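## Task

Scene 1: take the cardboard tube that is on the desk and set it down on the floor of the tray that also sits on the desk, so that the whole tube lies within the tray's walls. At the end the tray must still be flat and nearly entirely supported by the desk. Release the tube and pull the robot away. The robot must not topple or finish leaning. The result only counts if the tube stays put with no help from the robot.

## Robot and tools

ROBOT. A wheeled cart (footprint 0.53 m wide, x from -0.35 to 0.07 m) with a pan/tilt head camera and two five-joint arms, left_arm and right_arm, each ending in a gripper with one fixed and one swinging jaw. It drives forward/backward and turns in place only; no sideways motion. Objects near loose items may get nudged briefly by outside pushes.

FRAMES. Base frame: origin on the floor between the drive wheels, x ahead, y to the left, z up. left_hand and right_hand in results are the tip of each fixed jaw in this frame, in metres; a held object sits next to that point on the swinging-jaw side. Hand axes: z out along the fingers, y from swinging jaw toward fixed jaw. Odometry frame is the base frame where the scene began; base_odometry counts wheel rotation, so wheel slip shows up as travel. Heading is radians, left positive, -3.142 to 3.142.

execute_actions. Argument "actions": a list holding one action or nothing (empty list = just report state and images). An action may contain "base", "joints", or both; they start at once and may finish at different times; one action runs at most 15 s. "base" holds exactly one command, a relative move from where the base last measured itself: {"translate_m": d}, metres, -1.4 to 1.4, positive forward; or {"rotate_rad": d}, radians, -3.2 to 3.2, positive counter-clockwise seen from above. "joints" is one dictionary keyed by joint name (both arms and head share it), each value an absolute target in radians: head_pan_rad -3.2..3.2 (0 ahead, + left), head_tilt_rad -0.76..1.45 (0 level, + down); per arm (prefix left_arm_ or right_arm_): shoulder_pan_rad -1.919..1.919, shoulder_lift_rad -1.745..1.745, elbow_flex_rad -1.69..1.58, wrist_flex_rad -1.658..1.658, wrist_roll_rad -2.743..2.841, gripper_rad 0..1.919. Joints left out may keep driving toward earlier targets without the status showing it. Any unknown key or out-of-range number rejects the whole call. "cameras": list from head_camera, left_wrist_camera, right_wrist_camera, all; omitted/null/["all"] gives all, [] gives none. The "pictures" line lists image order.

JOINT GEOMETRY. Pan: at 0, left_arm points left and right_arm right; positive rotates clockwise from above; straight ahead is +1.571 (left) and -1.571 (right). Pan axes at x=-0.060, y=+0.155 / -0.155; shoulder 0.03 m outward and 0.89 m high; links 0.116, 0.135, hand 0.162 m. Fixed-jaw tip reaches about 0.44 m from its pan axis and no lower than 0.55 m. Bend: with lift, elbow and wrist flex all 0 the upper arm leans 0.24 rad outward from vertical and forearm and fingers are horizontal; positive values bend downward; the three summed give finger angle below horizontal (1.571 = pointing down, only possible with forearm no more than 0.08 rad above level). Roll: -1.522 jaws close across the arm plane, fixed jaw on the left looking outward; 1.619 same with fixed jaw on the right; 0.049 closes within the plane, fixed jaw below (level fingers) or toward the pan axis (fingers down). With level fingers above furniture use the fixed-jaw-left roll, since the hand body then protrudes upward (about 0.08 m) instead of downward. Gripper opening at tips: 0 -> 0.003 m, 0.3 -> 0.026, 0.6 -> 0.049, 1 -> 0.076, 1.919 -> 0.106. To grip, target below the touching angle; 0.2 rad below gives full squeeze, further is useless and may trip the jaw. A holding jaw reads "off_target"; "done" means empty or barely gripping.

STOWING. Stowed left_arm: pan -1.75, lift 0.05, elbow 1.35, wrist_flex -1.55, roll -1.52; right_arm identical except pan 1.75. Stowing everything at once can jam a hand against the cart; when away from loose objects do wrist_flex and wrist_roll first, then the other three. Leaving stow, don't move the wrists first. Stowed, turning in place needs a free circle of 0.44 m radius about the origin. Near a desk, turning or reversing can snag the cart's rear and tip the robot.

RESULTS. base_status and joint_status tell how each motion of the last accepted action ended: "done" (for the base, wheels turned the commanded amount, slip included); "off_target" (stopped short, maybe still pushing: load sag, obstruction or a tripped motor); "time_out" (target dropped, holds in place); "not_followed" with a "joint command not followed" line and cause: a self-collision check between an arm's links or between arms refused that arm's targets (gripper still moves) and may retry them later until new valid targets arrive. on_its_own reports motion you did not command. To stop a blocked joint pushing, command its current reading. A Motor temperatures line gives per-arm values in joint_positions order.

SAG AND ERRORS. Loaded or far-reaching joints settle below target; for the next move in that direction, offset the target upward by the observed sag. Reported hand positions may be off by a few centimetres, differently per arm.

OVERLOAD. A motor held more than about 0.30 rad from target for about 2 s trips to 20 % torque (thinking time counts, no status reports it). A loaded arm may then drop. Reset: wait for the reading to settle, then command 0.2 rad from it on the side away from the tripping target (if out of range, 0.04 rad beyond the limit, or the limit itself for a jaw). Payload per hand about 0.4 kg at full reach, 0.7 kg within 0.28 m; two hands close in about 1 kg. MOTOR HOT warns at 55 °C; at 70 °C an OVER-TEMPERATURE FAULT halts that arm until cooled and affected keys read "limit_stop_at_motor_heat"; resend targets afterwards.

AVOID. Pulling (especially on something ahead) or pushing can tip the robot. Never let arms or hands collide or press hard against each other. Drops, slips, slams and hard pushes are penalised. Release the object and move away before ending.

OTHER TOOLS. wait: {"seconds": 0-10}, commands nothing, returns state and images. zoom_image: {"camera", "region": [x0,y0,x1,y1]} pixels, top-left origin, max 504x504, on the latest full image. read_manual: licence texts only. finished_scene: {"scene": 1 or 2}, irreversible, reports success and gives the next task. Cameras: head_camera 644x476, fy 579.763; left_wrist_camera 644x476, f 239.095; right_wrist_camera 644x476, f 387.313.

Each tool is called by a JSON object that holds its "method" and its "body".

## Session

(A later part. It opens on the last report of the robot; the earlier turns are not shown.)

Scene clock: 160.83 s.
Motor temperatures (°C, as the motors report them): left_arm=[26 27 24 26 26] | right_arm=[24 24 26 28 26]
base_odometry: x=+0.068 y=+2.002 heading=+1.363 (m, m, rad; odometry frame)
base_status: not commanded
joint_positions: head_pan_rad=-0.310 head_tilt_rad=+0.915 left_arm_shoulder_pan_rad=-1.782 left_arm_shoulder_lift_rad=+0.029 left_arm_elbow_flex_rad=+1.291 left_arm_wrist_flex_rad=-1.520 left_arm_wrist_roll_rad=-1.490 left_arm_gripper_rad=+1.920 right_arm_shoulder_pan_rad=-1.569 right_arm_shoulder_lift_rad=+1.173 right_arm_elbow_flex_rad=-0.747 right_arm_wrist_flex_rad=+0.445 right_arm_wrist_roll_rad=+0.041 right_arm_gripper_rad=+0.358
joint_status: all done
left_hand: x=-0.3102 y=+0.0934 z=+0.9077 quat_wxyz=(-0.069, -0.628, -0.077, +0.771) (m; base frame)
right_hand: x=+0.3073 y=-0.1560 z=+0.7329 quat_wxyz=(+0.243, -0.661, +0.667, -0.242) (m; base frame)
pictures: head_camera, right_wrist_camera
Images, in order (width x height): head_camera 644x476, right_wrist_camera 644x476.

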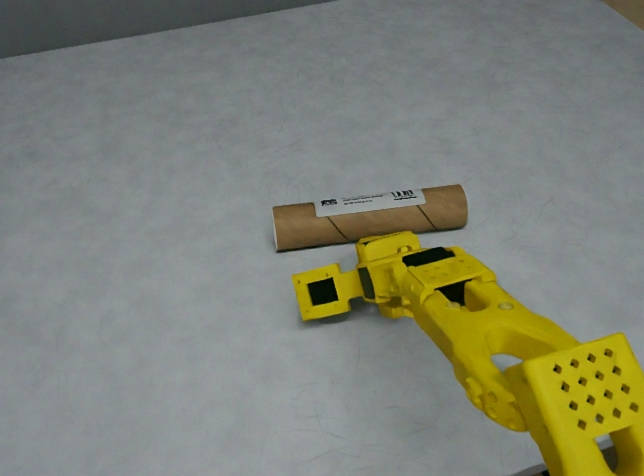

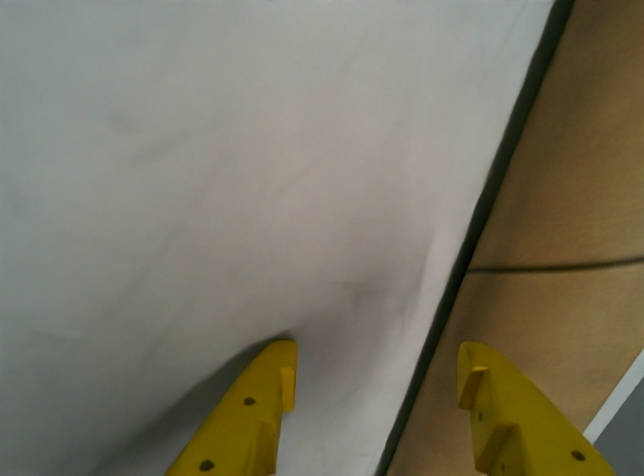

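{"method": "execute_actions", "body": {"actions": [{"joints":{"head_pan_rad":0.0,"head_tilt_rad":1.4,"right_arm_shoulder_lift_rad":0.7,"right_arm_elbow_flex_rad":-0.3,"right_arm_wrist_flex_rad":0.9}}], "cameras": ["head_camera"]}}

Scene clock: 165.23 s.
Motor temperatures (°C, as the motors report them): left_arm=[26 27 24 26 26] | right_arm=[24 24 26 28 26]
base_odometry: x=+0.068 y=+2.002 heading=+1.363 (m, m, rad; odometry frame)
base_status: not commanded
joint_positions: head_pan_rad=-0.010 head_tilt_rad=+1.395 left_arm_shoulder_pan_rad=-1.782 left_arm_shoulder_lift_rad=+0.029 left_arm_elbow_flex_rad=+1.291 left_arm_wrist_flex_rad=-1.520 left_arm_wrist_roll_rad=-1.490 left_arm_gripper_rad=+1.920 right_arm_shoulder_pan_rad=-1.569 right_arm_shoulder_lift_rad=+0.755 right_arm_elbow_flex_rad=-0.300 right_arm_wrist_flex_rad=+0.890 right_arm_wrist_roll_rad=+0.041 right_arm_gripper_rad=+0.357
joint_status: all done
left_hand: x=-0.3102 y=+0.0934 z=+0.9077 quat_wxyz=(-0.069, -0.628, -0.077, +0.771) (m; base frame)
right_hand: x=+0.2196 y=-0.1558 z=+0.7439 quat_wxyz=(+0.080, -0.699, +0.706, -0.079) (m; base frame)
pictures: head_camera
Images, in order (width x height): head_camera 644x476.

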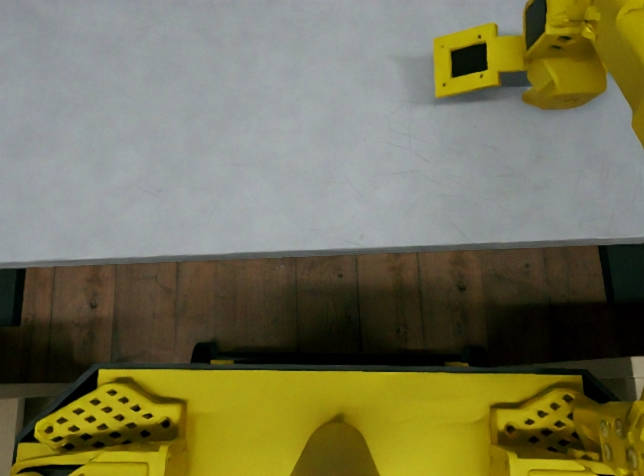

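{"method": "execute_actions", "body": {"actions": [{"base":{"translate_m":0.05}}], "cameras": ["head_camera"]}}

Scene clock: 187.60 s.
Motor temperatures (°C, as the motors report them): left_arm=[26 27 24 26 26] | right_arm=[24 24 26 28 26]
base_odometry: x=+0.078 y=+2.051 heading=+1.363 (m, m, rad; odometry frame)
base_status: done
joint_positions: head_pan_rad=-0.010 head_tilt_rad=+1.395 left_arm_shoulder_pan_rad=-1.782 left_arm_shoulder_lift_rad=+0.029 left_arm_elbow_flex_rad=+1.291 left_arm_wrist_flex_rad=-1.520 left_arm_wrist_roll_rad=-1.490 left_arm_gripper_rad=+1.920 right_arm_shoulder_pan_rad=-1.569 right_arm_shoulder_lift_rad=+0.755 right_arm_elbow_flex_rad=-0.300 right_arm_wrist_flex_rad=+0.890 right_arm_wrist_roll_rad=+0.041 right_arm_gripper_rad=+0.357
joint_status: not commanded
left_hand: x=-0.3102 y=+0.0934 z=+0.9077 quat_wxyz=(-0.069, -0.628, -0.077, +0.771) (m; base frame)
right_hand: x=+0.2196 y=-0.1558 z=+0.7439 quat_wxyz=(+0.080, -0.699, +0.706, -0.079) (m; base frame)
pictures: head_camera
Images, in order (width x height): head_camera 644x476.

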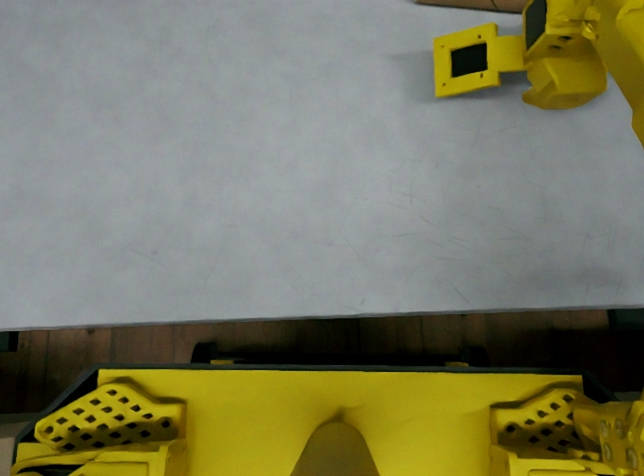

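{"method": "execute_actions", "body": {"actions": [{"base":{"translate_m":0.02},"joints":{"head_pan_rad":-0.3,"head_tilt_rad":1.0}}], "cameras": ["head_camera"]}}

Scene clock: 190.70 s.
Motor temperatures (°C, as the motors report them): left_arm=[26 27 24 26 26] | right_arm=[24 24 26 28 26]
base_odometry: x=+0.082 y=+2.071 heading=+1.363 (m, m, rad; odometry frame)
base_status: done
joint_positions: head_pan_rad=-0.290 head_tilt_rad=+1.015 left_arm_shoulder_pan_rad=-1.782 left_arm_shoulder_lift_rad=+0.029 left_arm_elbow_flex_rad=+1.291 left_arm_wrist_flex_rad=-1.520 left_arm_wrist_roll_rad=-1.490 left_arm_gripper_rad=+1.920 right_arm_shoulder_pan_rad=-1.569 right_arm_shoulder_lift_rad=+0.755 right_arm_elbow_flex_rad=-0.300 right_arm_wrist_flex_rad=+0.890 right_arm_wrist_roll_rad=+0.041 right_arm_gripper_rad=+0.357
joint_status: all done
left_hand: x=-0.3102 y=+0.0934 z=+0.9077 quat_wxyz=(-0.069, -0.628, -0.077, +0.771) (m; base frame)
right_hand: x=+0.2196 y=-0.1558 z=+0.7439 quat_wxyz=(+0.080, -0.699, +0.706, -0.079) (m; base frame)
pictures: head_camera
Images, in order (width x height): head_camera 644x476.

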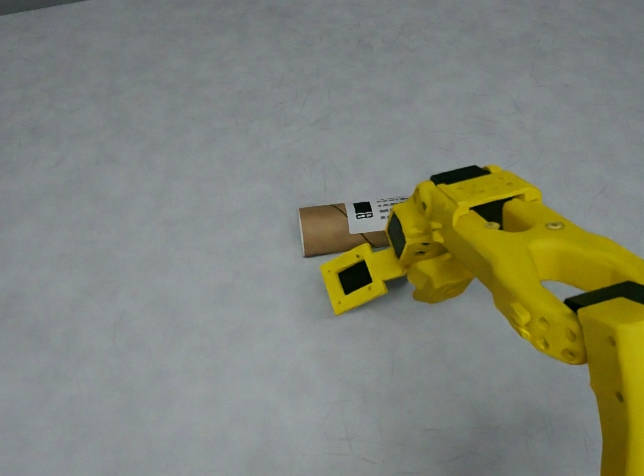

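{"method": "execute_actions", "body": {"actions": [{"joints":{"right_arm_shoulder_pan_rad":-1.575,"right_arm_shoulder_lift_rad":0.50,"right_arm_elbow_flex_rad":-0.38,"right_arm_wrist_flex_rad":0.96,"right_arm_gripper_rad":1.3}}], "cameras": ["head_camera","right_wrist_camera"]}}

Scene clock: 195.70 s.
Motor temperatures (°C, as the motors report them): left_arm=[26 27 24 26 26] | right_arm=[24 24 26 28 26]
base_odometry: x=+0.082 y=+2.071 heading=+1.363 (m, m, rad; odometry frame)
base_status: not commanded
joint_positions: head_pan_rad=-0.290 head_tilt_rad=+1.015 left_arm_shoulder_pan_rad=-1.782 left_arm_shoulder_lift_rad=+0.029 left_arm_elbow_flex_rad=+1.291 left_arm_wrist_flex_rad=-1.520 left_arm_wrist_roll_rad=-1.490 left_arm_gripper_rad=+1.920 right_arm_shoulder_pan_rad=-1.569 right_arm_shoulder_lift_rad=+0.555 right_arm_elbow_flex_rad=-0.345 right_arm_wrist_flex_rad=+0.953 right_arm_wrist_roll_rad=+0.041 right_arm_gripper_rad=+1.292
joint_status: all done
left_hand: x=-0.3102 y=+0.0934 z=+0.9077 quat_wxyz=(-0.069, -0.628, -0.077, +0.771) (m; base frame)
right_hand: x=+0.2430 y=-0.1559 z=+0.8015 quat_wxyz=(+0.144, -0.689, +0.696, -0.143) (m; base frame)
pictures: head_camera, right_wrist_camera
Images, in order (width x height): head_camera 644x476, right_wrist_camera 644x476.

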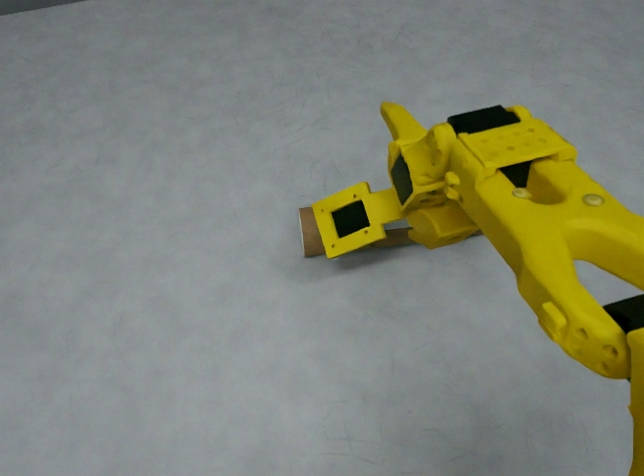

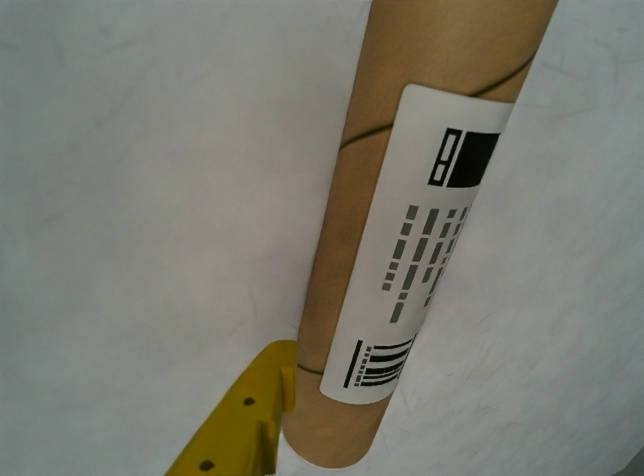

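{"method": "execute_actions", "body": {"actions": [{"joints":{"right_arm_shoulder_pan_rad":-1.64,"right_arm_shoulder_lift_rad":0.83,"right_arm_elbow_flex_rad":-0.50,"right_arm_wrist_flex_rad":0.98}}], "cameras": ["head_camera","right_wrist_camera"]}}

Scene clock: 200.30 s.
Motor temperatures (°C, as the motors report them): left_arm=[26 27 24 26 26] | right_arm=[24 24 26 28 26]
base_odometry: x=+0.082 y=+2.071 heading=+1.363 (m, m, rad; odometry frame)
base_status: not commanded
joint_positions: head_pan_rad=-0.290 head_tilt_rad=+1.015 left_arm_shoulder_pan_rad=-1.782 left_arm_shoulder_lift_rad=+0.029 left_arm_elbow_flex_rad=+1.291 left_arm_wrist_flex_rad=-1.520 left_arm_wrist_roll_rad=-1.490 left_arm_gripper_rad=+1.920 right_arm_shoulder_pan_rad=-1.634 right_arm_shoulder_lift_rad=+0.852 right_arm_elbow_flex_rad=-0.466 right_arm_wrist_flex_rad=+0.971 right_arm_wrist_roll_rad=+0.041 right_arm_gripper_rad=+1.293
joint_status: all done
left_hand: x=-0.3102 y=+0.0934 z=+0.9077 quat_wxyz=(-0.069, -0.628, -0.077, +0.771) (m; base frame)
right_hand: x=+0.2262 y=-0.1374 z=+0.7425 quat_wxyz=(+0.078, -0.722, +0.683, -0.073) (m; base frame)
pictures: head_camera, right_wrist_camera
Images, in order (width x height): head_camera 644x476, right_wrist_camera 644x476.

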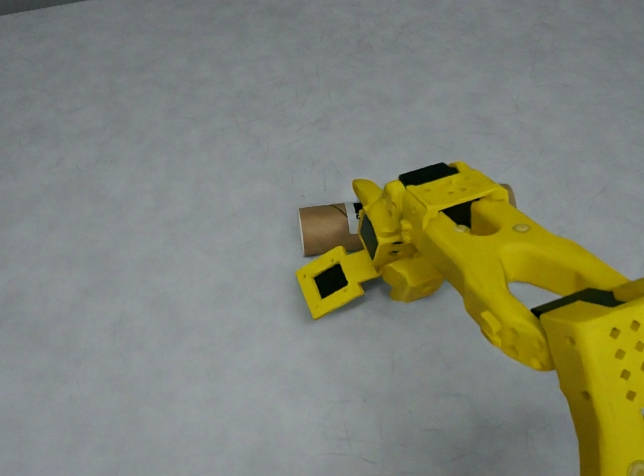

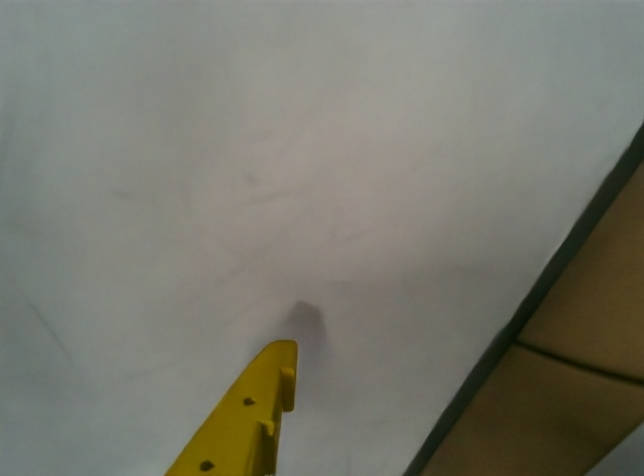

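{"method": "execute_actions", "body": {"actions": [{"joints":{"right_arm_shoulder_lift_rad":0.89,"right_arm_elbow_flex_rad":-0.56,"right_arm_wrist_flex_rad":0.82}}], "cameras": ["head_camera","right_wrist_camera"]}}

Scene clock: 204.63 s.
Motor temperatures (°C, as the motors report them): left_arm=[26 27 24 26 26] | right_arm=[24 24 26 28 26]
base_odometry: x=+0.082 y=+2.071 heading=+1.363 (m, m, rad; odometry frame)
base_status: not commanded
joint_positions: head_pan_rad=-0.290 head_tilt_rad=+1.015 left_arm_shoulder_pan_rad=-1.782 left_arm_shoulder_lift_rad=+0.029 left_arm_elbow_flex_rad=+1.291 left_arm_wrist_flex_rad=-1.520 left_arm_wrist_roll_rad=-1.490 left_arm_gripper_rad=+1.920 right_arm_shoulder_pan_rad=-1.634 right_arm_shoulder_lift_rad=+0.913 right_arm_elbow_flex_rad=-0.524 right_arm_wrist_flex_rad=+0.833 right_arm_wrist_roll_rad=+0.041 right_arm_gripper_rad=+1.293
joint_status: all done
left_hand: x=-0.3102 y=+0.0934 z=+0.9077 quat_wxyz=(-0.069, -0.628, -0.077, +0.771) (m; base frame)
right_hand: x=+0.2502 y=-0.1359 z=+0.7406 quat_wxyz=(+0.127, -0.715, +0.677, -0.118) (m; base frame)
pictures: head_camera, right_wrist_camera
Images, in order (width x height): head_camera 644x476, right_wrist_camera 644x476.

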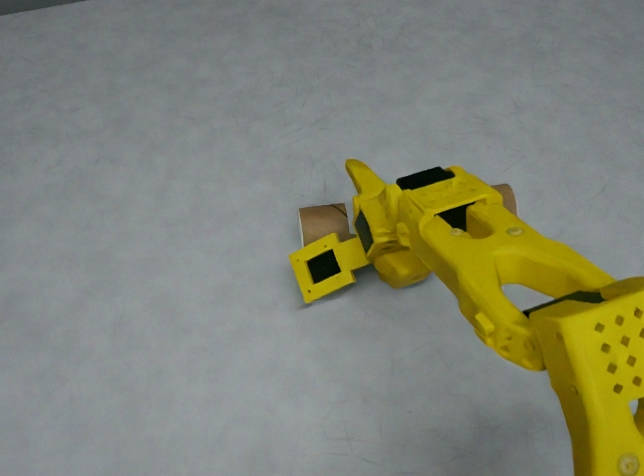

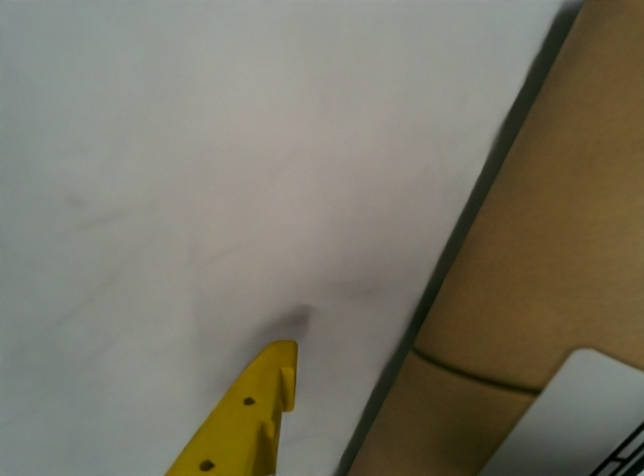

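{"method": "execute_actions", "body": {"actions": [{"joints":{"right_arm_shoulder_lift_rad":0.94,"right_arm_elbow_flex_rad":-0.58,"right_arm_wrist_flex_rad":0.78,"right_arm_gripper_rad":0.35}}], "cameras": ["head_camera","right_wrist_camera"]}}

Scene clock: 207.57 s.
Motor temperatures (°C, as the motors report them): left_arm=[26 27 24 26 26] | right_arm=[24 24 26 28 26]
base_odometry: x=+0.082 y=+2.071 heading=+1.363 (m, m, rad; odometry frame)
base_status: not commanded
joint_positions: head_pan_rad=-0.290 head_tilt_rad=+1.015 left_arm_shoulder_pan_rad=-1.782 left_arm_shoulder_lift_rad=+0.029 left_arm_elbow_flex_rad=+1.291 left_arm_wrist_flex_rad=-1.520 left_arm_wrist_roll_rad=-1.490 left_arm_gripper_rad=+1.920 right_arm_shoulder_pan_rad=-1.635 right_arm_shoulder_lift_rad=+0.961 right_arm_elbow_flex_rad=-0.567 right_arm_wrist_flex_rad=+0.786 right_arm_wrist_roll_rad=+0.041 right_arm_gripper_rad=+0.523
joint_status: right_arm_gripper_rad off_target (ended at +0.523, target +0.350); the others done
left_hand: x=-0.3102 y=+0.0934 z=+0.9077 quat_wxyz=(-0.069, -0.628, -0.077, +0.771) (m; base frame)
right_hand: x=+0.2586 y=-0.1348 z=+0.7371 quat_wxyz=(+0.142, -0.713, +0.674, -0.132) (m; base frame)
pictures: head_camera, right_wrist_camera
Images, in order (width x height): head_camera 644x476, right_wrist_camera 644x476.

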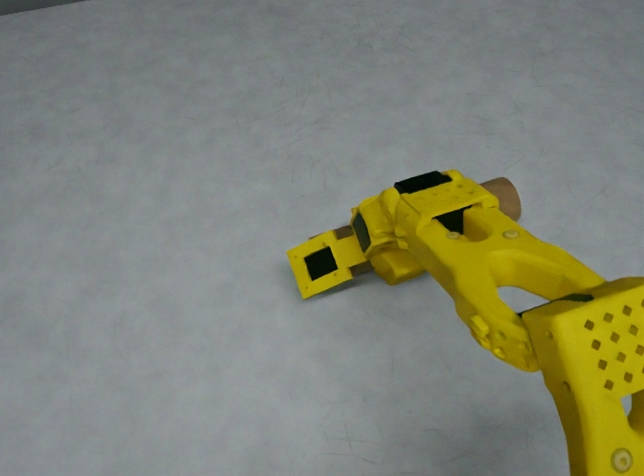

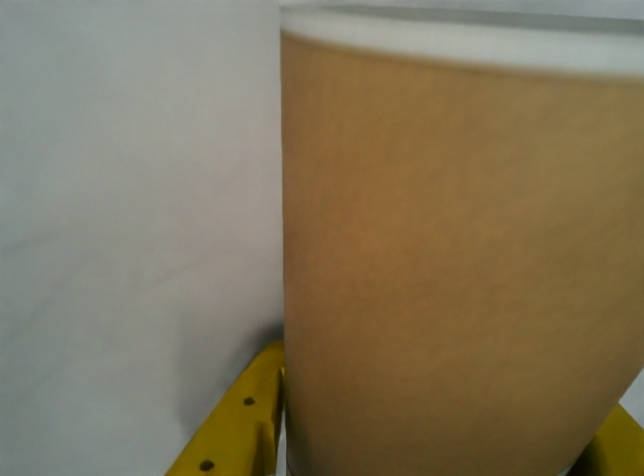

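{"method": "execute_actions", "body": {"actions": [{"joints":{"right_arm_gripper_rad":1.2}}], "cameras": []}}

{"method": "execute_actions", "body": {"actions": [{"joints":{"right_arm_shoulder_pan_rad":-1.37}}], "cameras": ["head_camera","right_wrist_camera"]}}

Scene clock: 218.77 s.
Motor temperatures (°C, as the motors report them): left_arm=[26 27 24 26 26] | right_arm=[24 24 26 28 26]
base_odometry: x=+0.082 y=+2.071 heading=+1.363 (m, m, rad; odometry frame)
base_status: not commanded
joint_positions: head_pan_rad=-0.290 head_tilt_rad=+1.015 left_arm_shoulder_pan_rad=-1.782 left_arm_shoulder_lift_rad=+0.029 left_arm_elbow_flex_rad=+1.291 left_arm_wrist_flex_rad=-1.520 left_arm_wrist_roll_rad=-1.490 left_arm_gripper_rad=+1.920 right_arm_shoulder_pan_rad=-1.635 right_arm_shoulder_lift_rad=+0.963 right_arm_elbow_flex_rad=-0.567 right_arm_wrist_flex_rad=+0.786 right_arm_wrist_roll_rad=+0.041 right_arm_gripper_rad=+1.192
joint_status: all done
left_hand: x=-0.3102 y=+0.0934 z=+0.9077 quat_wxyz=(-0.069, -0.628, -0.077, +0.771) (m; base frame)
right_hand: x=+0.2583 y=-0.1349 z=+0.7367 quat_wxyz=(+0.142, -0.713, +0.674, -0.132) (m; base frame)
pictures: none
No camera images: the call's "cameras" was empty. Leave "cameras" out to get every camera's image.

Scene clock: 219.67 s.
Motor temperatures (°C, as the motors report them): left_arm=[26 27 24 26 26] | right_arm=[24 24 26 28 26]
base_odometry: x=+0.082 y=+2.071 heading=+1.363 (m, m, rad; odometry frame)
base_status: not commanded
joint_positions: head_pan_rad=-0.290 head_tilt_rad=+1.015 left_arm_shoulder_pan_rad=-1.782 left_arm_shoulder_lift_rad=+0.029 left_arm_elbow_flex_rad=+1.291 left_arm_wrist_flex_rad=-1.520 left_arm_wrist_roll_rad=-1.490 left_arm_gripper_rad=+1.920 right_arm_shoulder_pan_rad=-1.374 right_arm_shoulder_lift_rad=+0.963 right_arm_elbow_flex_rad=-0.567 right_arm_wrist_flex_rad=+0.786 right_arm_wrist_roll_rad=+0.041 right_arm_gripper_rad=+1.193
joint_status: all done
left_hand: x=-0.3102 y=+0.0934 z=+0.9077 quat_wxyz=(-0.069, -0.628, -0.077, +0.771) (m; base frame)
right_hand: x=+0.2527 y=-0.2176 z=+0.7367 quat_wxyz=(+0.123, -0.620, +0.761, -0.149) (m; base frame)
pictures: head_camera, right_wrist_camera
Images, in order (width x height): head_camera 644x476, right_wrist_camera 644x476.

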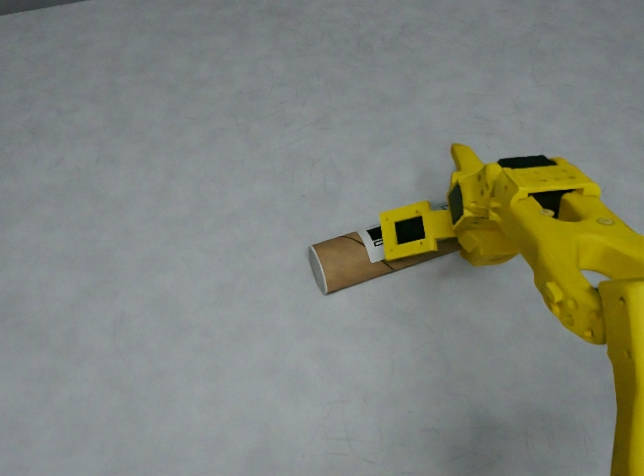

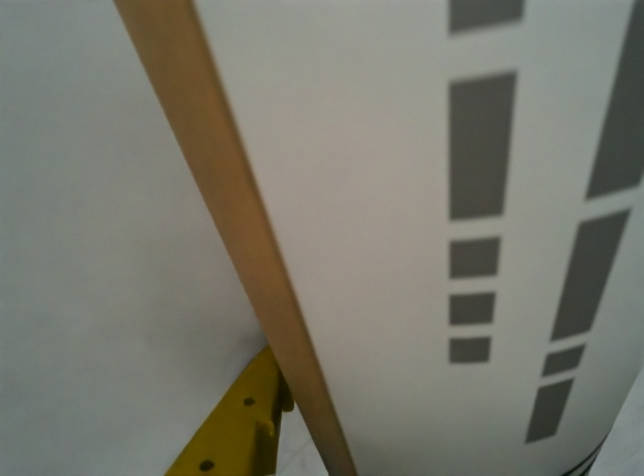

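{"method": "execute_actions", "body": {"actions": [{"joints":{"right_arm_gripper_rad":0.33}}], "cameras": ["head_camera"]}}

Scene clock: 222.80 s.
Motor temperatures (°C, as the motors report them): left_arm=[26 27 24 26 26] | right_arm=[24 24 26 28 26]
base_odometry: x=+0.082 y=+2.071 heading=+1.363 (m, m, rad; odometry frame)
base_status: not commanded
joint_positions: head_pan_rad=-0.290 head_tilt_rad=+1.015 left_arm_shoulder_pan_rad=-1.782 left_arm_shoulder_lift_rad=+0.029 left_arm_elbow_flex_rad=+1.291 left_arm_wrist_flex_rad=-1.520 left_arm_wrist_roll_rad=-1.490 left_arm_gripper_rad=+1.920 right_arm_shoulder_pan_rad=-1.374 right_arm_shoulder_lift_rad=+0.961 right_arm_elbow_flex_rad=-0.569 right_arm_wrist_flex_rad=+0.784 right_arm_wrist_roll_rad=+0.041 right_arm_gripper_rad=+0.524
joint_status: right_arm_gripper_rad off_target (ended at +0.524, target +0.330)
left_hand: x=-0.3102 y=+0.0934 z=+0.9077 quat_wxyz=(-0.069, -0.628, -0.077, +0.771) (m; base frame)
right_hand: x=+0.2535 y=-0.2178 z=+0.7375 quat_wxyz=(+0.125, -0.619, +0.760, -0.151) (m; base frame)
pictures: head_camera
Images, in order (width x height): head_camera 644x476.

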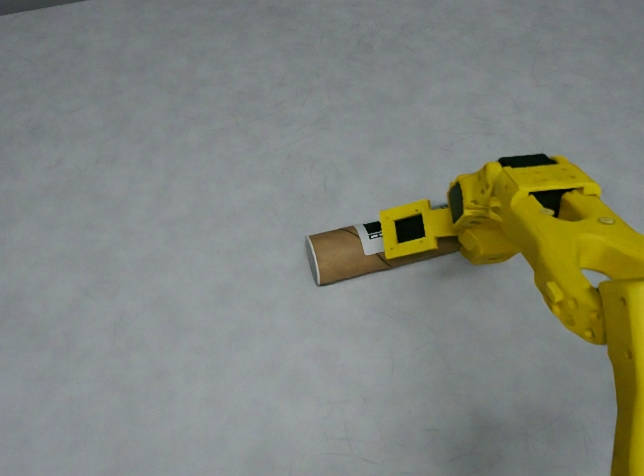

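{"method": "execute_actions", "body": {"actions": [{"joints":{"head_pan_rad":0.0,"right_arm_shoulder_pan_rad":-1.91,"right_arm_shoulder_lift_rad":0.82,"right_arm_gripper_rad":0.33,"left_arm_shoulder_pan_rad":1.3,"left_arm_shoulder_lift_rad":0.4,"left_arm_elbow_flex_rad":0.0,"left_arm_wrist_flex_rad":0.9,"left_arm_wrist_roll_rad":0.049,"left_arm_gripper_rad":1.3}}], "cameras": ["head_camera"]}}

Scene clock: 229.67 s.
Motor temperatures (°C, as the motors report them): left_arm=[26 27 24 26 26] | right_arm=[24 24 26 28 26]
base_odometry: x=+0.082 y=+2.071 heading=+1.363 (m, m, rad; odometry frame)
base_status: not commanded
joint_positions: head_pan_rad=-0.010 head_tilt_rad=+1.015 left_arm_shoulder_pan_rad=+1.292 left_arm_shoulder_lift_rad=+0.418 left_arm_elbow_flex_rad=+0.037 left_arm_wrist_flex_rad=+0.893 left_arm_wrist_roll_rad=+0.039 left_arm_gripper_rad=+1.312 right_arm_shoulder_pan_rad=-1.881 right_arm_shoulder_lift_rad=+0.886 right_arm_elbow_flex_rad=-0.569 right_arm_wrist_flex_rad=+0.784 right_arm_wrist_roll_rad=+0.041 right_arm_gripper_rad=+0.524
joint_status: right_arm_shoulder_pan_rad off_target (ended at -1.880, target -1.910); right_arm_gripper_rad off_target (ended at +0.524, target +0.330); the others done
joint sent to its limit — the command would take right_arm_shoulder_pan_rad past its lower limit, so that joint was sent only as far as its limit.
left_hand: x=+0.1833 y=+0.2243 z=+0.7726 quat_wxyz=(+0.089, -0.791, +0.602, -0.066) (m; base frame)
right_hand: x=+0.2550 y=-0.0546 z=+0.7597 quat_wxyz=(+0.188, -0.783, +0.576, -0.136) (m; base frame)
pictures: head_camera
Images, in order (width x height): head_camera 644x476.

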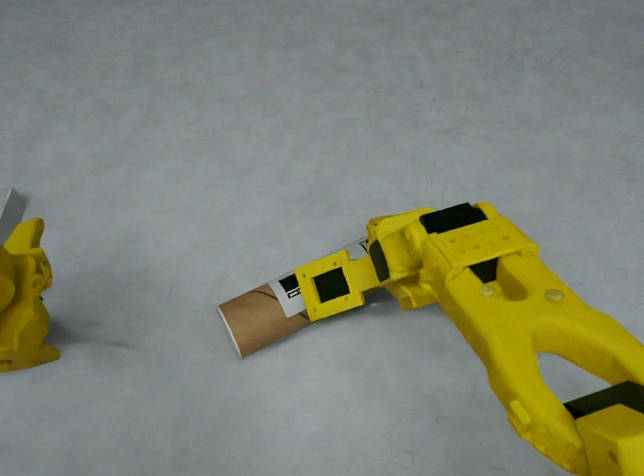

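{"method": "execute_actions", "body": {"actions": [{"joints":{"right_arm_wrist_roll_rad":0.6,"right_arm_shoulder_pan_rad":-1.88,"right_arm_gripper_rad":0.33}}], "cameras": ["head_camera"]}}

Scene clock: 236.27 s.
Motor temperatures (°C, as the motors report them): left_arm=[26 27 24 26 26] | right_arm=[24 24 26 28 26]
base_odometry: x=+0.082 y=+2.071 heading=+1.363 (m, m, rad; odometry frame)
base_status: not commanded
joint_positions: head_pan_rad=-0.010 head_tilt_rad=+1.015 left_arm_shoulder_pan_rad=+1.292 left_arm_shoulder_lift_rad=+0.418 left_arm_elbow_flex_rad=+0.037 left_arm_wrist_flex_rad=+0.893 left_arm_wrist_roll_rad=+0.039 left_arm_gripper_rad=+1.312 right_arm_shoulder_pan_rad=-1.881 right_arm_shoulder_lift_rad=+0.877 right_arm_elbow_flex_rad=-0.569 right_arm_wrist_flex_rad=+0.784 right_arm_wrist_roll_rad=+0.589 right_arm_gripper_rad=+0.525
joint_status: right_arm_gripper_rad off_target (ended at +0.525, target +0.330); the others done
left_hand: x=+0.1833 y=+0.2243 z=+0.7726 quat_wxyz=(+0.089, -0.791, +0.602, -0.066) (m; base frame)
right_hand: x=+0.2585 y=-0.0577 z=+0.7630 quat_wxyz=(+0.147, -0.909, +0.343, -0.186) (m; base frame)
pictures: head_camera
Images, in order (width x height): head_camera 644x476.

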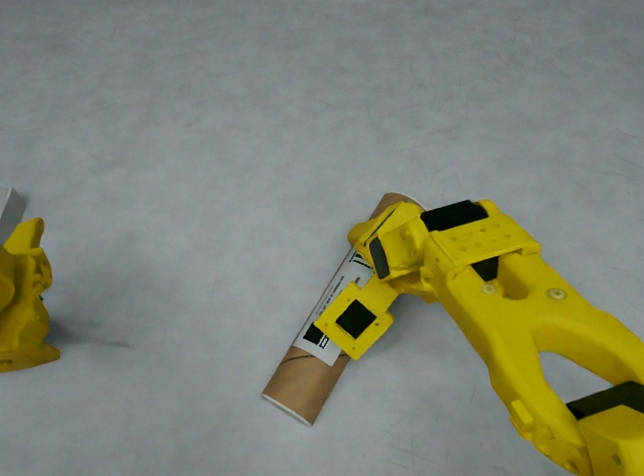

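Wrong direction; go negative.

{"method": "execute_actions", "body": {"actions": [{"joints":{"right_arm_wrist_roll_rad":-0.75,"right_arm_shoulder_pan_rad":-1.88,"right_arm_gripper_rad":0.33}}], "cameras": ["head_camera"]}}

Scene clock: 240.60 s.
Motor temperatures (°C, as the motors report them): left_arm=[26 27 24 26 26] | right_arm=[24 24 26 28 26]
base_odometry: x=+0.082 y=+2.071 heading=+1.363 (m, m, rad; odometry frame)
base_status: not commanded
joint_positions: head_pan_rad=-0.010 head_tilt_rad=+1.015 left_arm_shoulder_pan_rad=+1.292 left_arm_shoulder_lift_rad=+0.418 left_arm_elbow_flex_rad=+0.037 left_arm_wrist_flex_rad=+0.893 left_arm_wrist_roll_rad=+0.039 left_arm_gripper_rad=+1.312 right_arm_shoulder_pan_rad=-1.881 right_arm_shoulder_lift_rad=+0.877 right_arm_elbow_flex_rad=-0.569 right_arm_wrist_flex_rad=+0.784 right_arm_wrist_roll_rad=-0.742 right_arm_gripper_rad=+0.525
joint_status: right_arm_gripper_rad off_target (ended at +0.525, target +0.330); the others done
left_hand: x=+0.1833 y=+0.2243 z=+0.7726 quat_wxyz=(+0.089, -0.791, +0.602, -0.066) (m; base frame)
right_hand: x=+0.2563 y=-0.0482 z=+0.7634 quat_wxyz=(+0.231, -0.503, +0.831, -0.055) (m; base frame)
pictures: head_camera
Images, in order (width x height): head_camera 644x476.

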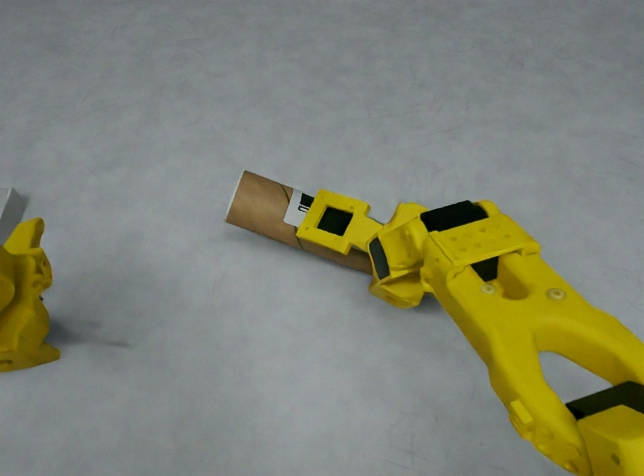

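{"method": "execute_actions", "body": {"actions": [{"joints":{"right_arm_wrist_roll_rad":-0.5,"right_arm_shoulder_pan_rad":-1.88,"right_arm_shoulder_lift_rad":0.95,"right_arm_gripper_rad":0.33}}], "cameras": ["head_camera"]}}

Scene clock: 245.27 s.
Motor temperatures (°C, as the motors report them): left_arm=[26 27 24 26 26] | right_arm=[24 24 26 28 26]
base_odometry: x=+0.082 y=+2.071 heading=+1.363 (m, m, rad; odometry frame)
base_status: not commanded
joint_positions: head_pan_rad=-0.010 head_tilt_rad=+1.015 left_arm_shoulder_pan_rad=+1.292 left_arm_shoulder_lift_rad=+0.418 left_arm_elbow_flex_rad=+0.037 left_arm_wrist_flex_rad=+0.893 left_arm_wrist_roll_rad=+0.039 left_arm_gripper_rad=+1.312 right_arm_shoulder_pan_rad=-1.881 right_arm_shoulder_lift_rad=+0.950 right_arm_elbow_flex_rad=-0.572 right_arm_wrist_flex_rad=+0.784 right_arm_wrist_roll_rad=-0.506 right_arm_gripper_rad=+0.525
joint_status: right_arm_gripper_rad off_target (ended at +0.525, target +0.330); the others done
left_hand: x=+0.1833 y=+0.2243 z=+0.7726 quat_wxyz=(+0.089, -0.791, +0.602, -0.066) (m; base frame)
right_hand: x=+0.2464 y=-0.0530 z=+0.7416 quat_wxyz=(+0.190, -0.603, +0.772, -0.070) (m; base frame)
pictures: head_camera
Images, in order (width x height): head_camera 644x476.

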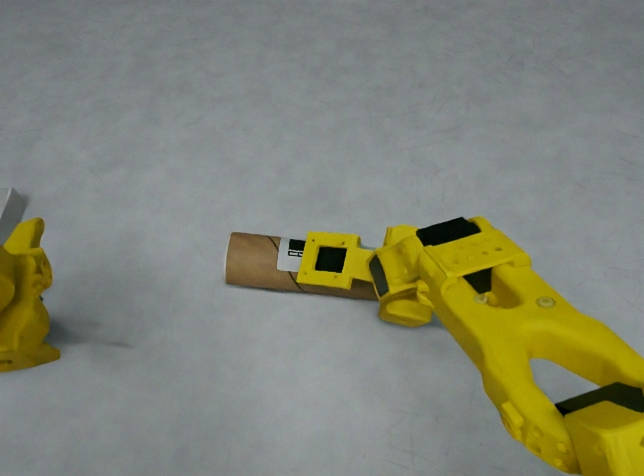

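{"method": "execute_actions", "body": {"actions": [{"joints":{"right_arm_gripper_rad":1.2}}], "cameras": []}}

{"method": "execute_actions", "body": {"actions": [{"joints":{"right_arm_shoulder_lift_rad":0.6,"right_arm_elbow_flex_rad":-0.45,"right_arm_wrist_flex_rad":0.95}}], "cameras": ["head_camera"]}}

Scene clock: 252.83 s.
Motor temperatures (°C, as the motors report them): left_arm=[26 27 24 26 26] | right_arm=[24 24 26 28 26]
base_odometry: x=+0.082 y=+2.071 heading=+1.363 (m, m, rad; odometry frame)
base_status: not commanded
joint_positions: head_pan_rad=-0.010 head_tilt_rad=+1.015 left_arm_shoulder_pan_rad=+1.292 left_arm_shoulder_lift_rad=+0.418 left_arm_elbow_flex_rad=+0.037 left_arm_wrist_flex_rad=+0.893 left_arm_wrist_roll_rad=+0.039 left_arm_gripper_rad=+1.312 right_arm_shoulder_pan_rad=-1.881 right_arm_shoulder_lift_rad=+0.973 right_arm_elbow_flex_rad=-0.572 right_arm_wrist_flex_rad=+0.784 right_arm_wrist_roll_rad=-0.505 right_arm_gripper_rad=+1.192
joint_status: all done
left_hand: x=+0.1833 y=+0.2243 z=+0.7726 quat_wxyz=(+0.089, -0.791, +0.602, -0.066) (m; base frame)
right_hand: x=+0.2430 y=-0.0541 z=+0.7349 quat_wxyz=(+0.179, -0.605, +0.773, -0.066) (m; base frame)
pictures: none
No camera images: the call's "cameras" was empty. Leave "cameras" out to get every camera's image.

Scene clock: 253.80 s.
Motor temperatures (°C, as the motors report them): left_arm=[26 27 24 26 26] | right_arm=[24 24 26 28 26]
base_odometry: x=+0.082 y=+2.071 heading=+1.363 (m, m, rad; odometry frame)
base_status: not commanded
joint_positions: head_pan_rad=-0.010 head_tilt_rad=+1.015 left_arm_shoulder_pan_rad=+1.292 left_arm_shoulder_lift_rad=+0.418 left_arm_elbow_flex_rad=+0.037 left_arm_wrist_flex_rad=+0.893 left_arm_wrist_roll_rad=+0.039 left_arm_gripper_rad=+1.312 right_arm_shoulder_pan_rad=-1.881 right_arm_shoulder_lift_rad=+0.657 right_arm_elbow_flex_rad=-0.449 right_arm_wrist_flex_rad=+0.942 right_arm_wrist_roll_rad=-0.505 right_arm_gripper_rad=+1.193
joint_status: all done
left_hand: x=+0.1833 y=+0.2243 z=+0.7726 quat_wxyz=(+0.089, -0.791, +0.602, -0.066) (m; base frame)
right_hand: x=+0.2376 y=-0.0558 z=+0.7939 quat_wxyz=(+0.196, -0.602, +0.770, -0.072) (m; base frame)
pictures: head_camera
Images, in order (width x height): head_camera 644x476.

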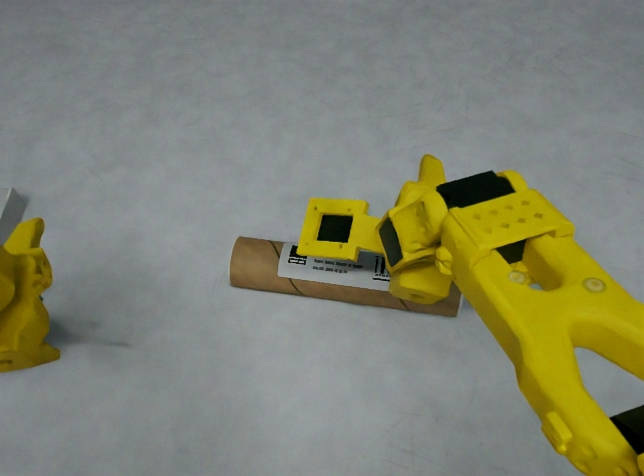

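{"method": "execute_actions", "body": {"actions": [{"joints":{"right_arm_shoulder_pan_rad":-1.63,"right_arm_shoulder_lift_rad":0.5,"right_arm_elbow_flex_rad":-0.2,"right_arm_wrist_flex_rad":1.05,"right_arm_wrist_roll_rad":-1.52,"right_arm_gripper_rad":0.0}}], "cameras": ["head_camera"]}}

Scene clock: 263.67 s.
Motor temperatures (°C, as the motors report them): left_arm=[26 27 24 26 26] | right_arm=[24 24 26 28 26]
base_odometry: x=+0.082 y=+2.071 heading=+1.363 (m, m, rad; odometry frame)
base_status: not commanded
joint_positions: head_pan_rad=-0.010 head_tilt_rad=+1.015 left_arm_shoulder_pan_rad=+1.292 left_arm_shoulder_lift_rad=+0.418 left_arm_elbow_flex_rad=+0.037 left_arm_wrist_flex_rad=+0.893 left_arm_wrist_roll_rad=+0.039 left_arm_gripper_rad=+1.312 right_arm_shoulder_pan_rad=-1.637 right_arm_shoulder_lift_rad=+0.555 right_arm_elbow_flex_rad=-0.199 right_arm_wrist_flex_rad=+1.040 right_arm_wrist_roll_rad=-1.513 right_arm_gripper_rad=+0.007
joint_status: all done
left_hand: x=+0.1833 y=+0.2243 z=+0.7726 quat_wxyz=(+0.089, -0.791, +0.602, -0.066) (m; base frame)
right_hand: x=+0.2083 y=-0.1296 z=+0.7747 quat_wxyz=(+0.087, -0.038, +0.995, +0.002) (m; base frame)
pictures: head_camera
Images, in order (width x height): head_camera 644x476.

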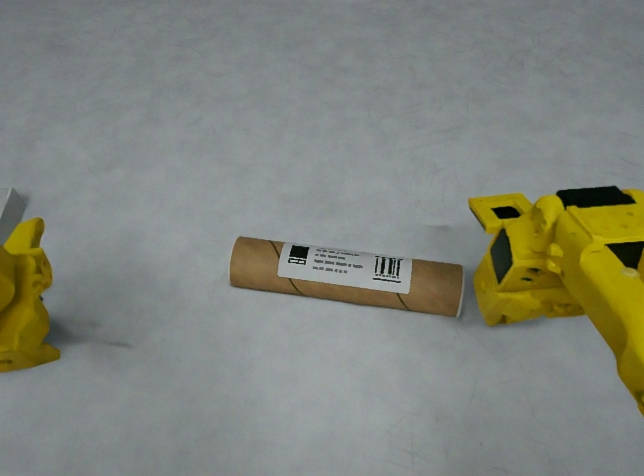

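{"method": "execute_actions", "body": {"actions": [{"joints":{"right_arm_shoulder_lift_rad":0.66,"right_arm_elbow_flex_rad":-0.2,"right_arm_wrist_flex_rad":0.96}}], "cameras": []}}

{"method": "execute_actions", "body": {"actions": [{"joints":{"right_arm_shoulder_pan_rad":-1.9}}], "cameras": ["head_camera"]}}

Scene clock: 267.00 s.
Motor temperatures (°C, as the motors report them): left_arm=[26 27 24 26 26] | right_arm=[24 24 26 28 26]
base_odometry: x=+0.082 y=+2.071 heading=+1.363 (m, m, rad; odometry frame)
base_status: not commanded
joint_positions: head_pan_rad=-0.010 head_tilt_rad=+1.015 left_arm_shoulder_pan_rad=+1.292 left_arm_shoulder_lift_rad=+0.418 left_arm_elbow_flex_rad=+0.037 left_arm_wrist_flex_rad=+0.893 left_arm_wrist_roll_rad=+0.039 left_arm_gripper_rad=+1.312 right_arm_shoulder_pan_rad=-1.637 right_arm_shoulder_lift_rad=+0.679 right_arm_elbow_flex_rad=-0.199 right_arm_wrist_flex_rad=+0.973 right_arm_wrist_roll_rad=-1.513 right_arm_gripper_rad=+0.007
joint_status: all done
left_hand: x=+0.1833 y=+0.2243 z=+0.7726 quat_wxyz=(+0.089, -0.791, +0.602, -0.066) (m; base frame)
right_hand: x=+0.2025 y=-0.1300 z=+0.7469 quat_wxyz=(+0.059, -0.038, +0.998, +0.002) (m; base frame)
pictures: none
No camera images: the call's "cameras" was empty. Leave "cameras" out to get every camera's image.

Scene clock: 267.90 s.
Motor temperatures (°C, as the motors report them): left_arm=[26 27 24 26 26] | right_arm=[24 24 26 28 26]
base_odometry: x=+0.082 y=+2.071 heading=+1.363 (m, m, rad; odometry frame)
base_status: not commanded
joint_positions: head_pan_rad=-0.010 head_tilt_rad=+1.015 left_arm_shoulder_pan_rad=+1.292 left_arm_shoulder_lift_rad=+0.418 left_arm_elbow_flex_rad=+0.037 left_arm_wrist_flex_rad=+0.893 left_arm_wrist_roll_rad=+0.039 left_arm_gripper_rad=+1.312 right_arm_shoulder_pan_rad=-1.879 right_arm_shoulder_lift_rad=+0.679 right_arm_elbow_flex_rad=-0.199 right_arm_wrist_flex_rad=+0.973 right_arm_wrist_roll_rad=-1.513 right_arm_gripper_rad=+0.007
joint_status: right_arm_shoulder_pan_rad off_target (ended at -1.879, target -1.900)
joint sent to its limit — the command would take right_arm_shoulder_pan_rad past its lower limit, so that joint was sent only as far as its limit.
left_hand: x=+0.1833 y=+0.2243 z=+0.7726 quat_wxyz=(+0.089, -0.791, +0.602, -0.066) (m; base frame)
right_hand: x=+0.1888 y=-0.0677 z=+0.7469 quat_wxyz=(+0.058, -0.158, +0.986, +0.009) (m; base frame)
pictures: head_camera
Images, in order (width x height): head_camera 644x476.

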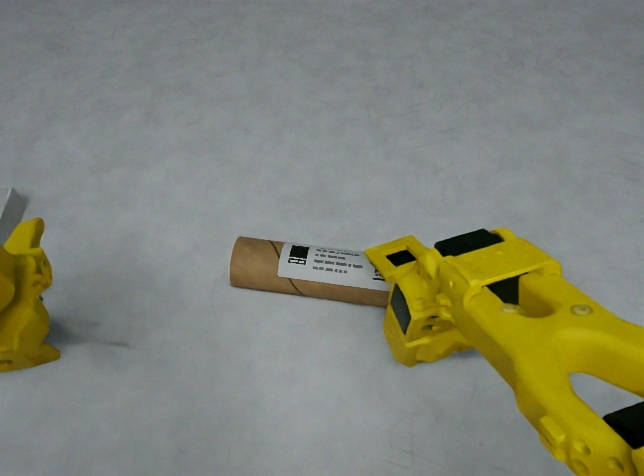

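{"method": "execute_actions", "body": {"actions": [{"joints":{"right_arm_shoulder_pan_rad":-1.58}}], "cameras": []}}

{"method": "execute_actions", "body": {"actions": [{"joints":{"right_arm_shoulder_lift_rad":0.78,"right_arm_elbow_flex_rad":-0.46,"right_arm_wrist_flex_rad":0.95}}], "cameras": ["head_camera"]}}

Scene clock: 271.70 s.
Motor temperatures (°C, as the motors report them): left_arm=[26 27 24 26 26] | right_arm=[24 24 26 28 26]
base_odometry: x=+0.082 y=+2.071 heading=+1.363 (m, m, rad; odometry frame)
base_status: not commanded
joint_positions: head_pan_rad=-0.010 head_tilt_rad=+1.015 left_arm_shoulder_pan_rad=+1.292 left_arm_shoulder_lift_rad=+0.418 left_arm_elbow_flex_rad=+0.037 left_arm_wrist_flex_rad=+0.893 left_arm_wrist_roll_rad=+0.039 left_arm_gripper_rad=+1.312 right_arm_shoulder_pan_rad=-1.588 right_arm_shoulder_lift_rad=+0.679 right_arm_elbow_flex_rad=-0.199 right_arm_wrist_flex_rad=+0.971 right_arm_wrist_roll_rad=-1.513 right_arm_gripper_rad=+0.007
joint_status: all done
left_hand: x=+0.1833 y=+0.2243 z=+0.7726 quat_wxyz=(+0.089, -0.791, +0.602, -0.066) (m; base frame)
right_hand: x=+0.2036 y=-0.1429 z=+0.7470 quat_wxyz=(+0.060, -0.013, +0.998, +0.000) (m; base frame)
pictures: none
No camera images: the call's "cameras" was empty. Leave "cameras" out to get every camera's image.

Scene clock: 272.63 s.
Motor temperatures (°C, as the motors report them): left_arm=[26 27 24 26 26] | right_arm=[24 24 26 28 26]
base_odometry: x=+0.082 y=+2.071 heading=+1.363 (m, m, rad; odometry frame)
base_status: not commanded
joint_positions: head_pan_rad=-0.010 head_tilt_rad=+1.015 left_arm_shoulder_pan_rad=+1.292 left_arm_shoulder_lift_rad=+0.418 left_arm_elbow_flex_rad=+0.037 left_arm_wrist_flex_rad=+0.893 left_arm_wrist_roll_rad=+0.039 left_arm_gripper_rad=+1.312 right_arm_shoulder_pan_rad=-1.588 right_arm_shoulder_lift_rad=+0.800 right_arm_elbow_flex_rad=-0.425 right_arm_wrist_flex_rad=+0.962 right_arm_wrist_roll_rad=-1.513 right_arm_gripper_rad=+0.007
joint_status: all done
left_hand: x=+0.1833 y=+0.2243 z=+0.7726 quat_wxyz=(+0.089, -0.791, +0.602, -0.066) (m; base frame)
right_hand: x=+0.2347 y=-0.1423 z=+0.7515 quat_wxyz=(+0.116, -0.013, +0.993, +0.000) (m; base frame)
pictures: head_camera
Images, in order (width x height): head_camera 644x476.

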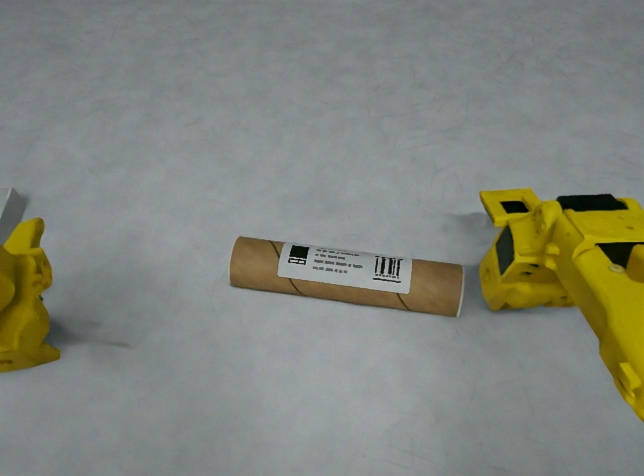

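Finger looks aligned with the tube end. Sweep.

{"method": "execute_actions", "body": {"actions": [{"joints":{"right_arm_shoulder_pan_rad":-1.88}}], "cameras": ["head_camera"]}}

Scene clock: 274.87 s.
Motor temperatures (°C, as the motors report them): left_arm=[26 27 24 26 26] | right_arm=[24 24 26 28 26]
base_odometry: x=+0.082 y=+2.071 heading=+1.363 (m, m, rad; odometry frame)
base_status: not commanded
joint_positions: head_pan_rad=-0.010 head_tilt_rad=+1.015 left_arm_shoulder_pan_rad=+1.292 left_arm_shoulder_lift_rad=+0.418 left_arm_elbow_flex_rad=+0.037 left_arm_wrist_flex_rad=+0.893 left_arm_wrist_roll_rad=+0.039 left_arm_gripper_rad=+1.312 right_arm_shoulder_pan_rad=-1.873 right_arm_shoulder_lift_rad=+0.800 right_arm_elbow_flex_rad=-0.425 right_arm_wrist_flex_rad=+0.962 right_arm_wrist_roll_rad=-1.513 right_arm_gripper_rad=+0.007
joint_status: all done
left_hand: x=+0.1833 y=+0.2243 z=+0.7726 quat_wxyz=(+0.089, -0.791, +0.602, -0.066) (m; base frame)
right_hand: x=+0.2192 y=-0.0599 z=+0.7515 quat_wxyz=(+0.115, -0.154, +0.981, +0.017) (m; base frame)
pictures: head_camera
Images, in order (width x height): head_camera 644x476.

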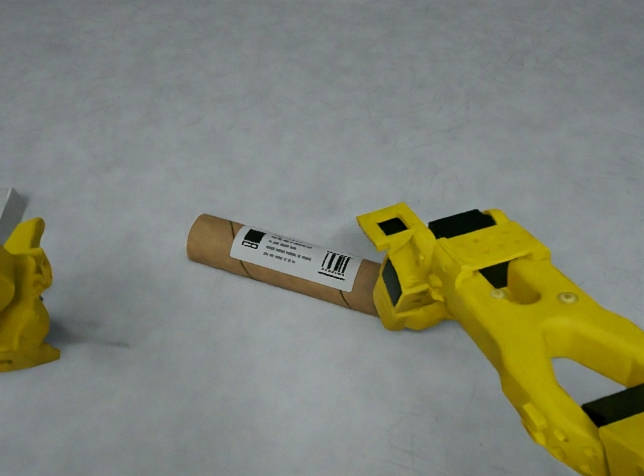

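{"method": "execute_actions", "body": {"actions": [{"joints":{"right_arm_shoulder_pan_rad":-1.0,"right_arm_shoulder_lift_rad":0.4,"right_arm_elbow_flex_rad":0.0,"right_arm_wrist_flex_rad":0.9,"left_arm_shoulder_pan_rad":1.84,"left_arm_shoulder_lift_rad":0.5,"left_arm_elbow_flex_rad":-0.38,"left_arm_wrist_flex_rad":0.96,"left_arm_wrist_roll_rad":0.049,"left_arm_gripper_rad":1.3}}], "cameras": ["head_camera","left_wrist_camera"]}}

Scene clock: 282.50 s.
Motor temperatures (°C, as the motors report them): left_arm=[26 27 24 26 26] | right_arm=[24 24 26 28 26]
base_odometry: x=+0.082 y=+2.071 heading=+1.363 (m, m, rad; odometry frame)
base_status: not commanded
joint_positions: head_pan_rad=-0.010 head_tilt_rad=+1.015 left_arm_shoulder_pan_rad=+1.830 left_arm_shoulder_lift_rad=+0.518 left_arm_elbow_flex_rad=-0.339 left_arm_wrist_flex_rad=+0.954 left_arm_wrist_roll_rad=+0.039 left_arm_gripper_rad=+1.312 right_arm_shoulder_pan_rad=-1.008 right_arm_shoulder_lift_rad=+0.452 right_arm_elbow_flex_rad=+0.000 right_arm_wrist_flex_rad=+0.913 right_arm_wrist_roll_rad=-1.513 right_arm_gripper_rad=+0.007
joint_status: all done
left_hand: x=+0.2347 y=+0.0764 z=+0.8103 quat_wxyz=(+0.133, -0.592, +0.777, -0.171) (m; base frame)
right_hand: x=+0.1647 y=-0.2877 z=+0.7716 quat_wxyz=(+0.098, +0.272, +0.957, -0.029) (m; base frame)
pictures: head_camera, left_wrist_camera
Images, in order (width x height): head_camera 644x476, left_wrist_camera 644x476.

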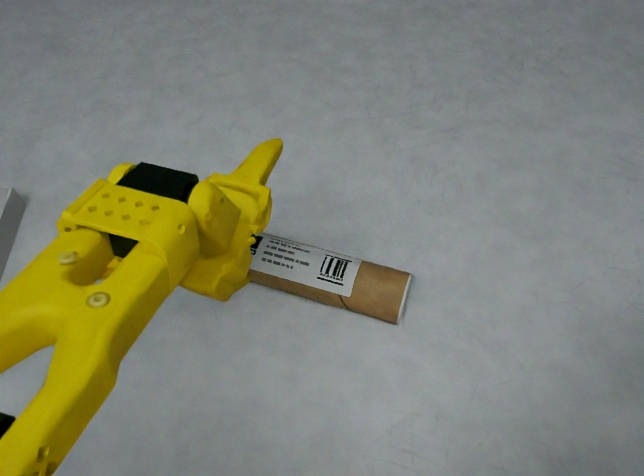

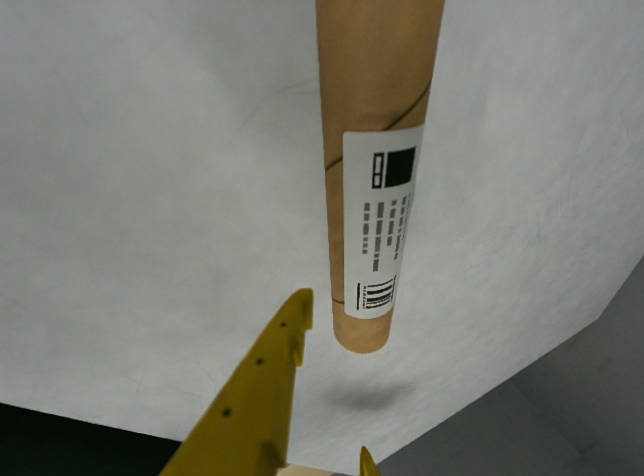

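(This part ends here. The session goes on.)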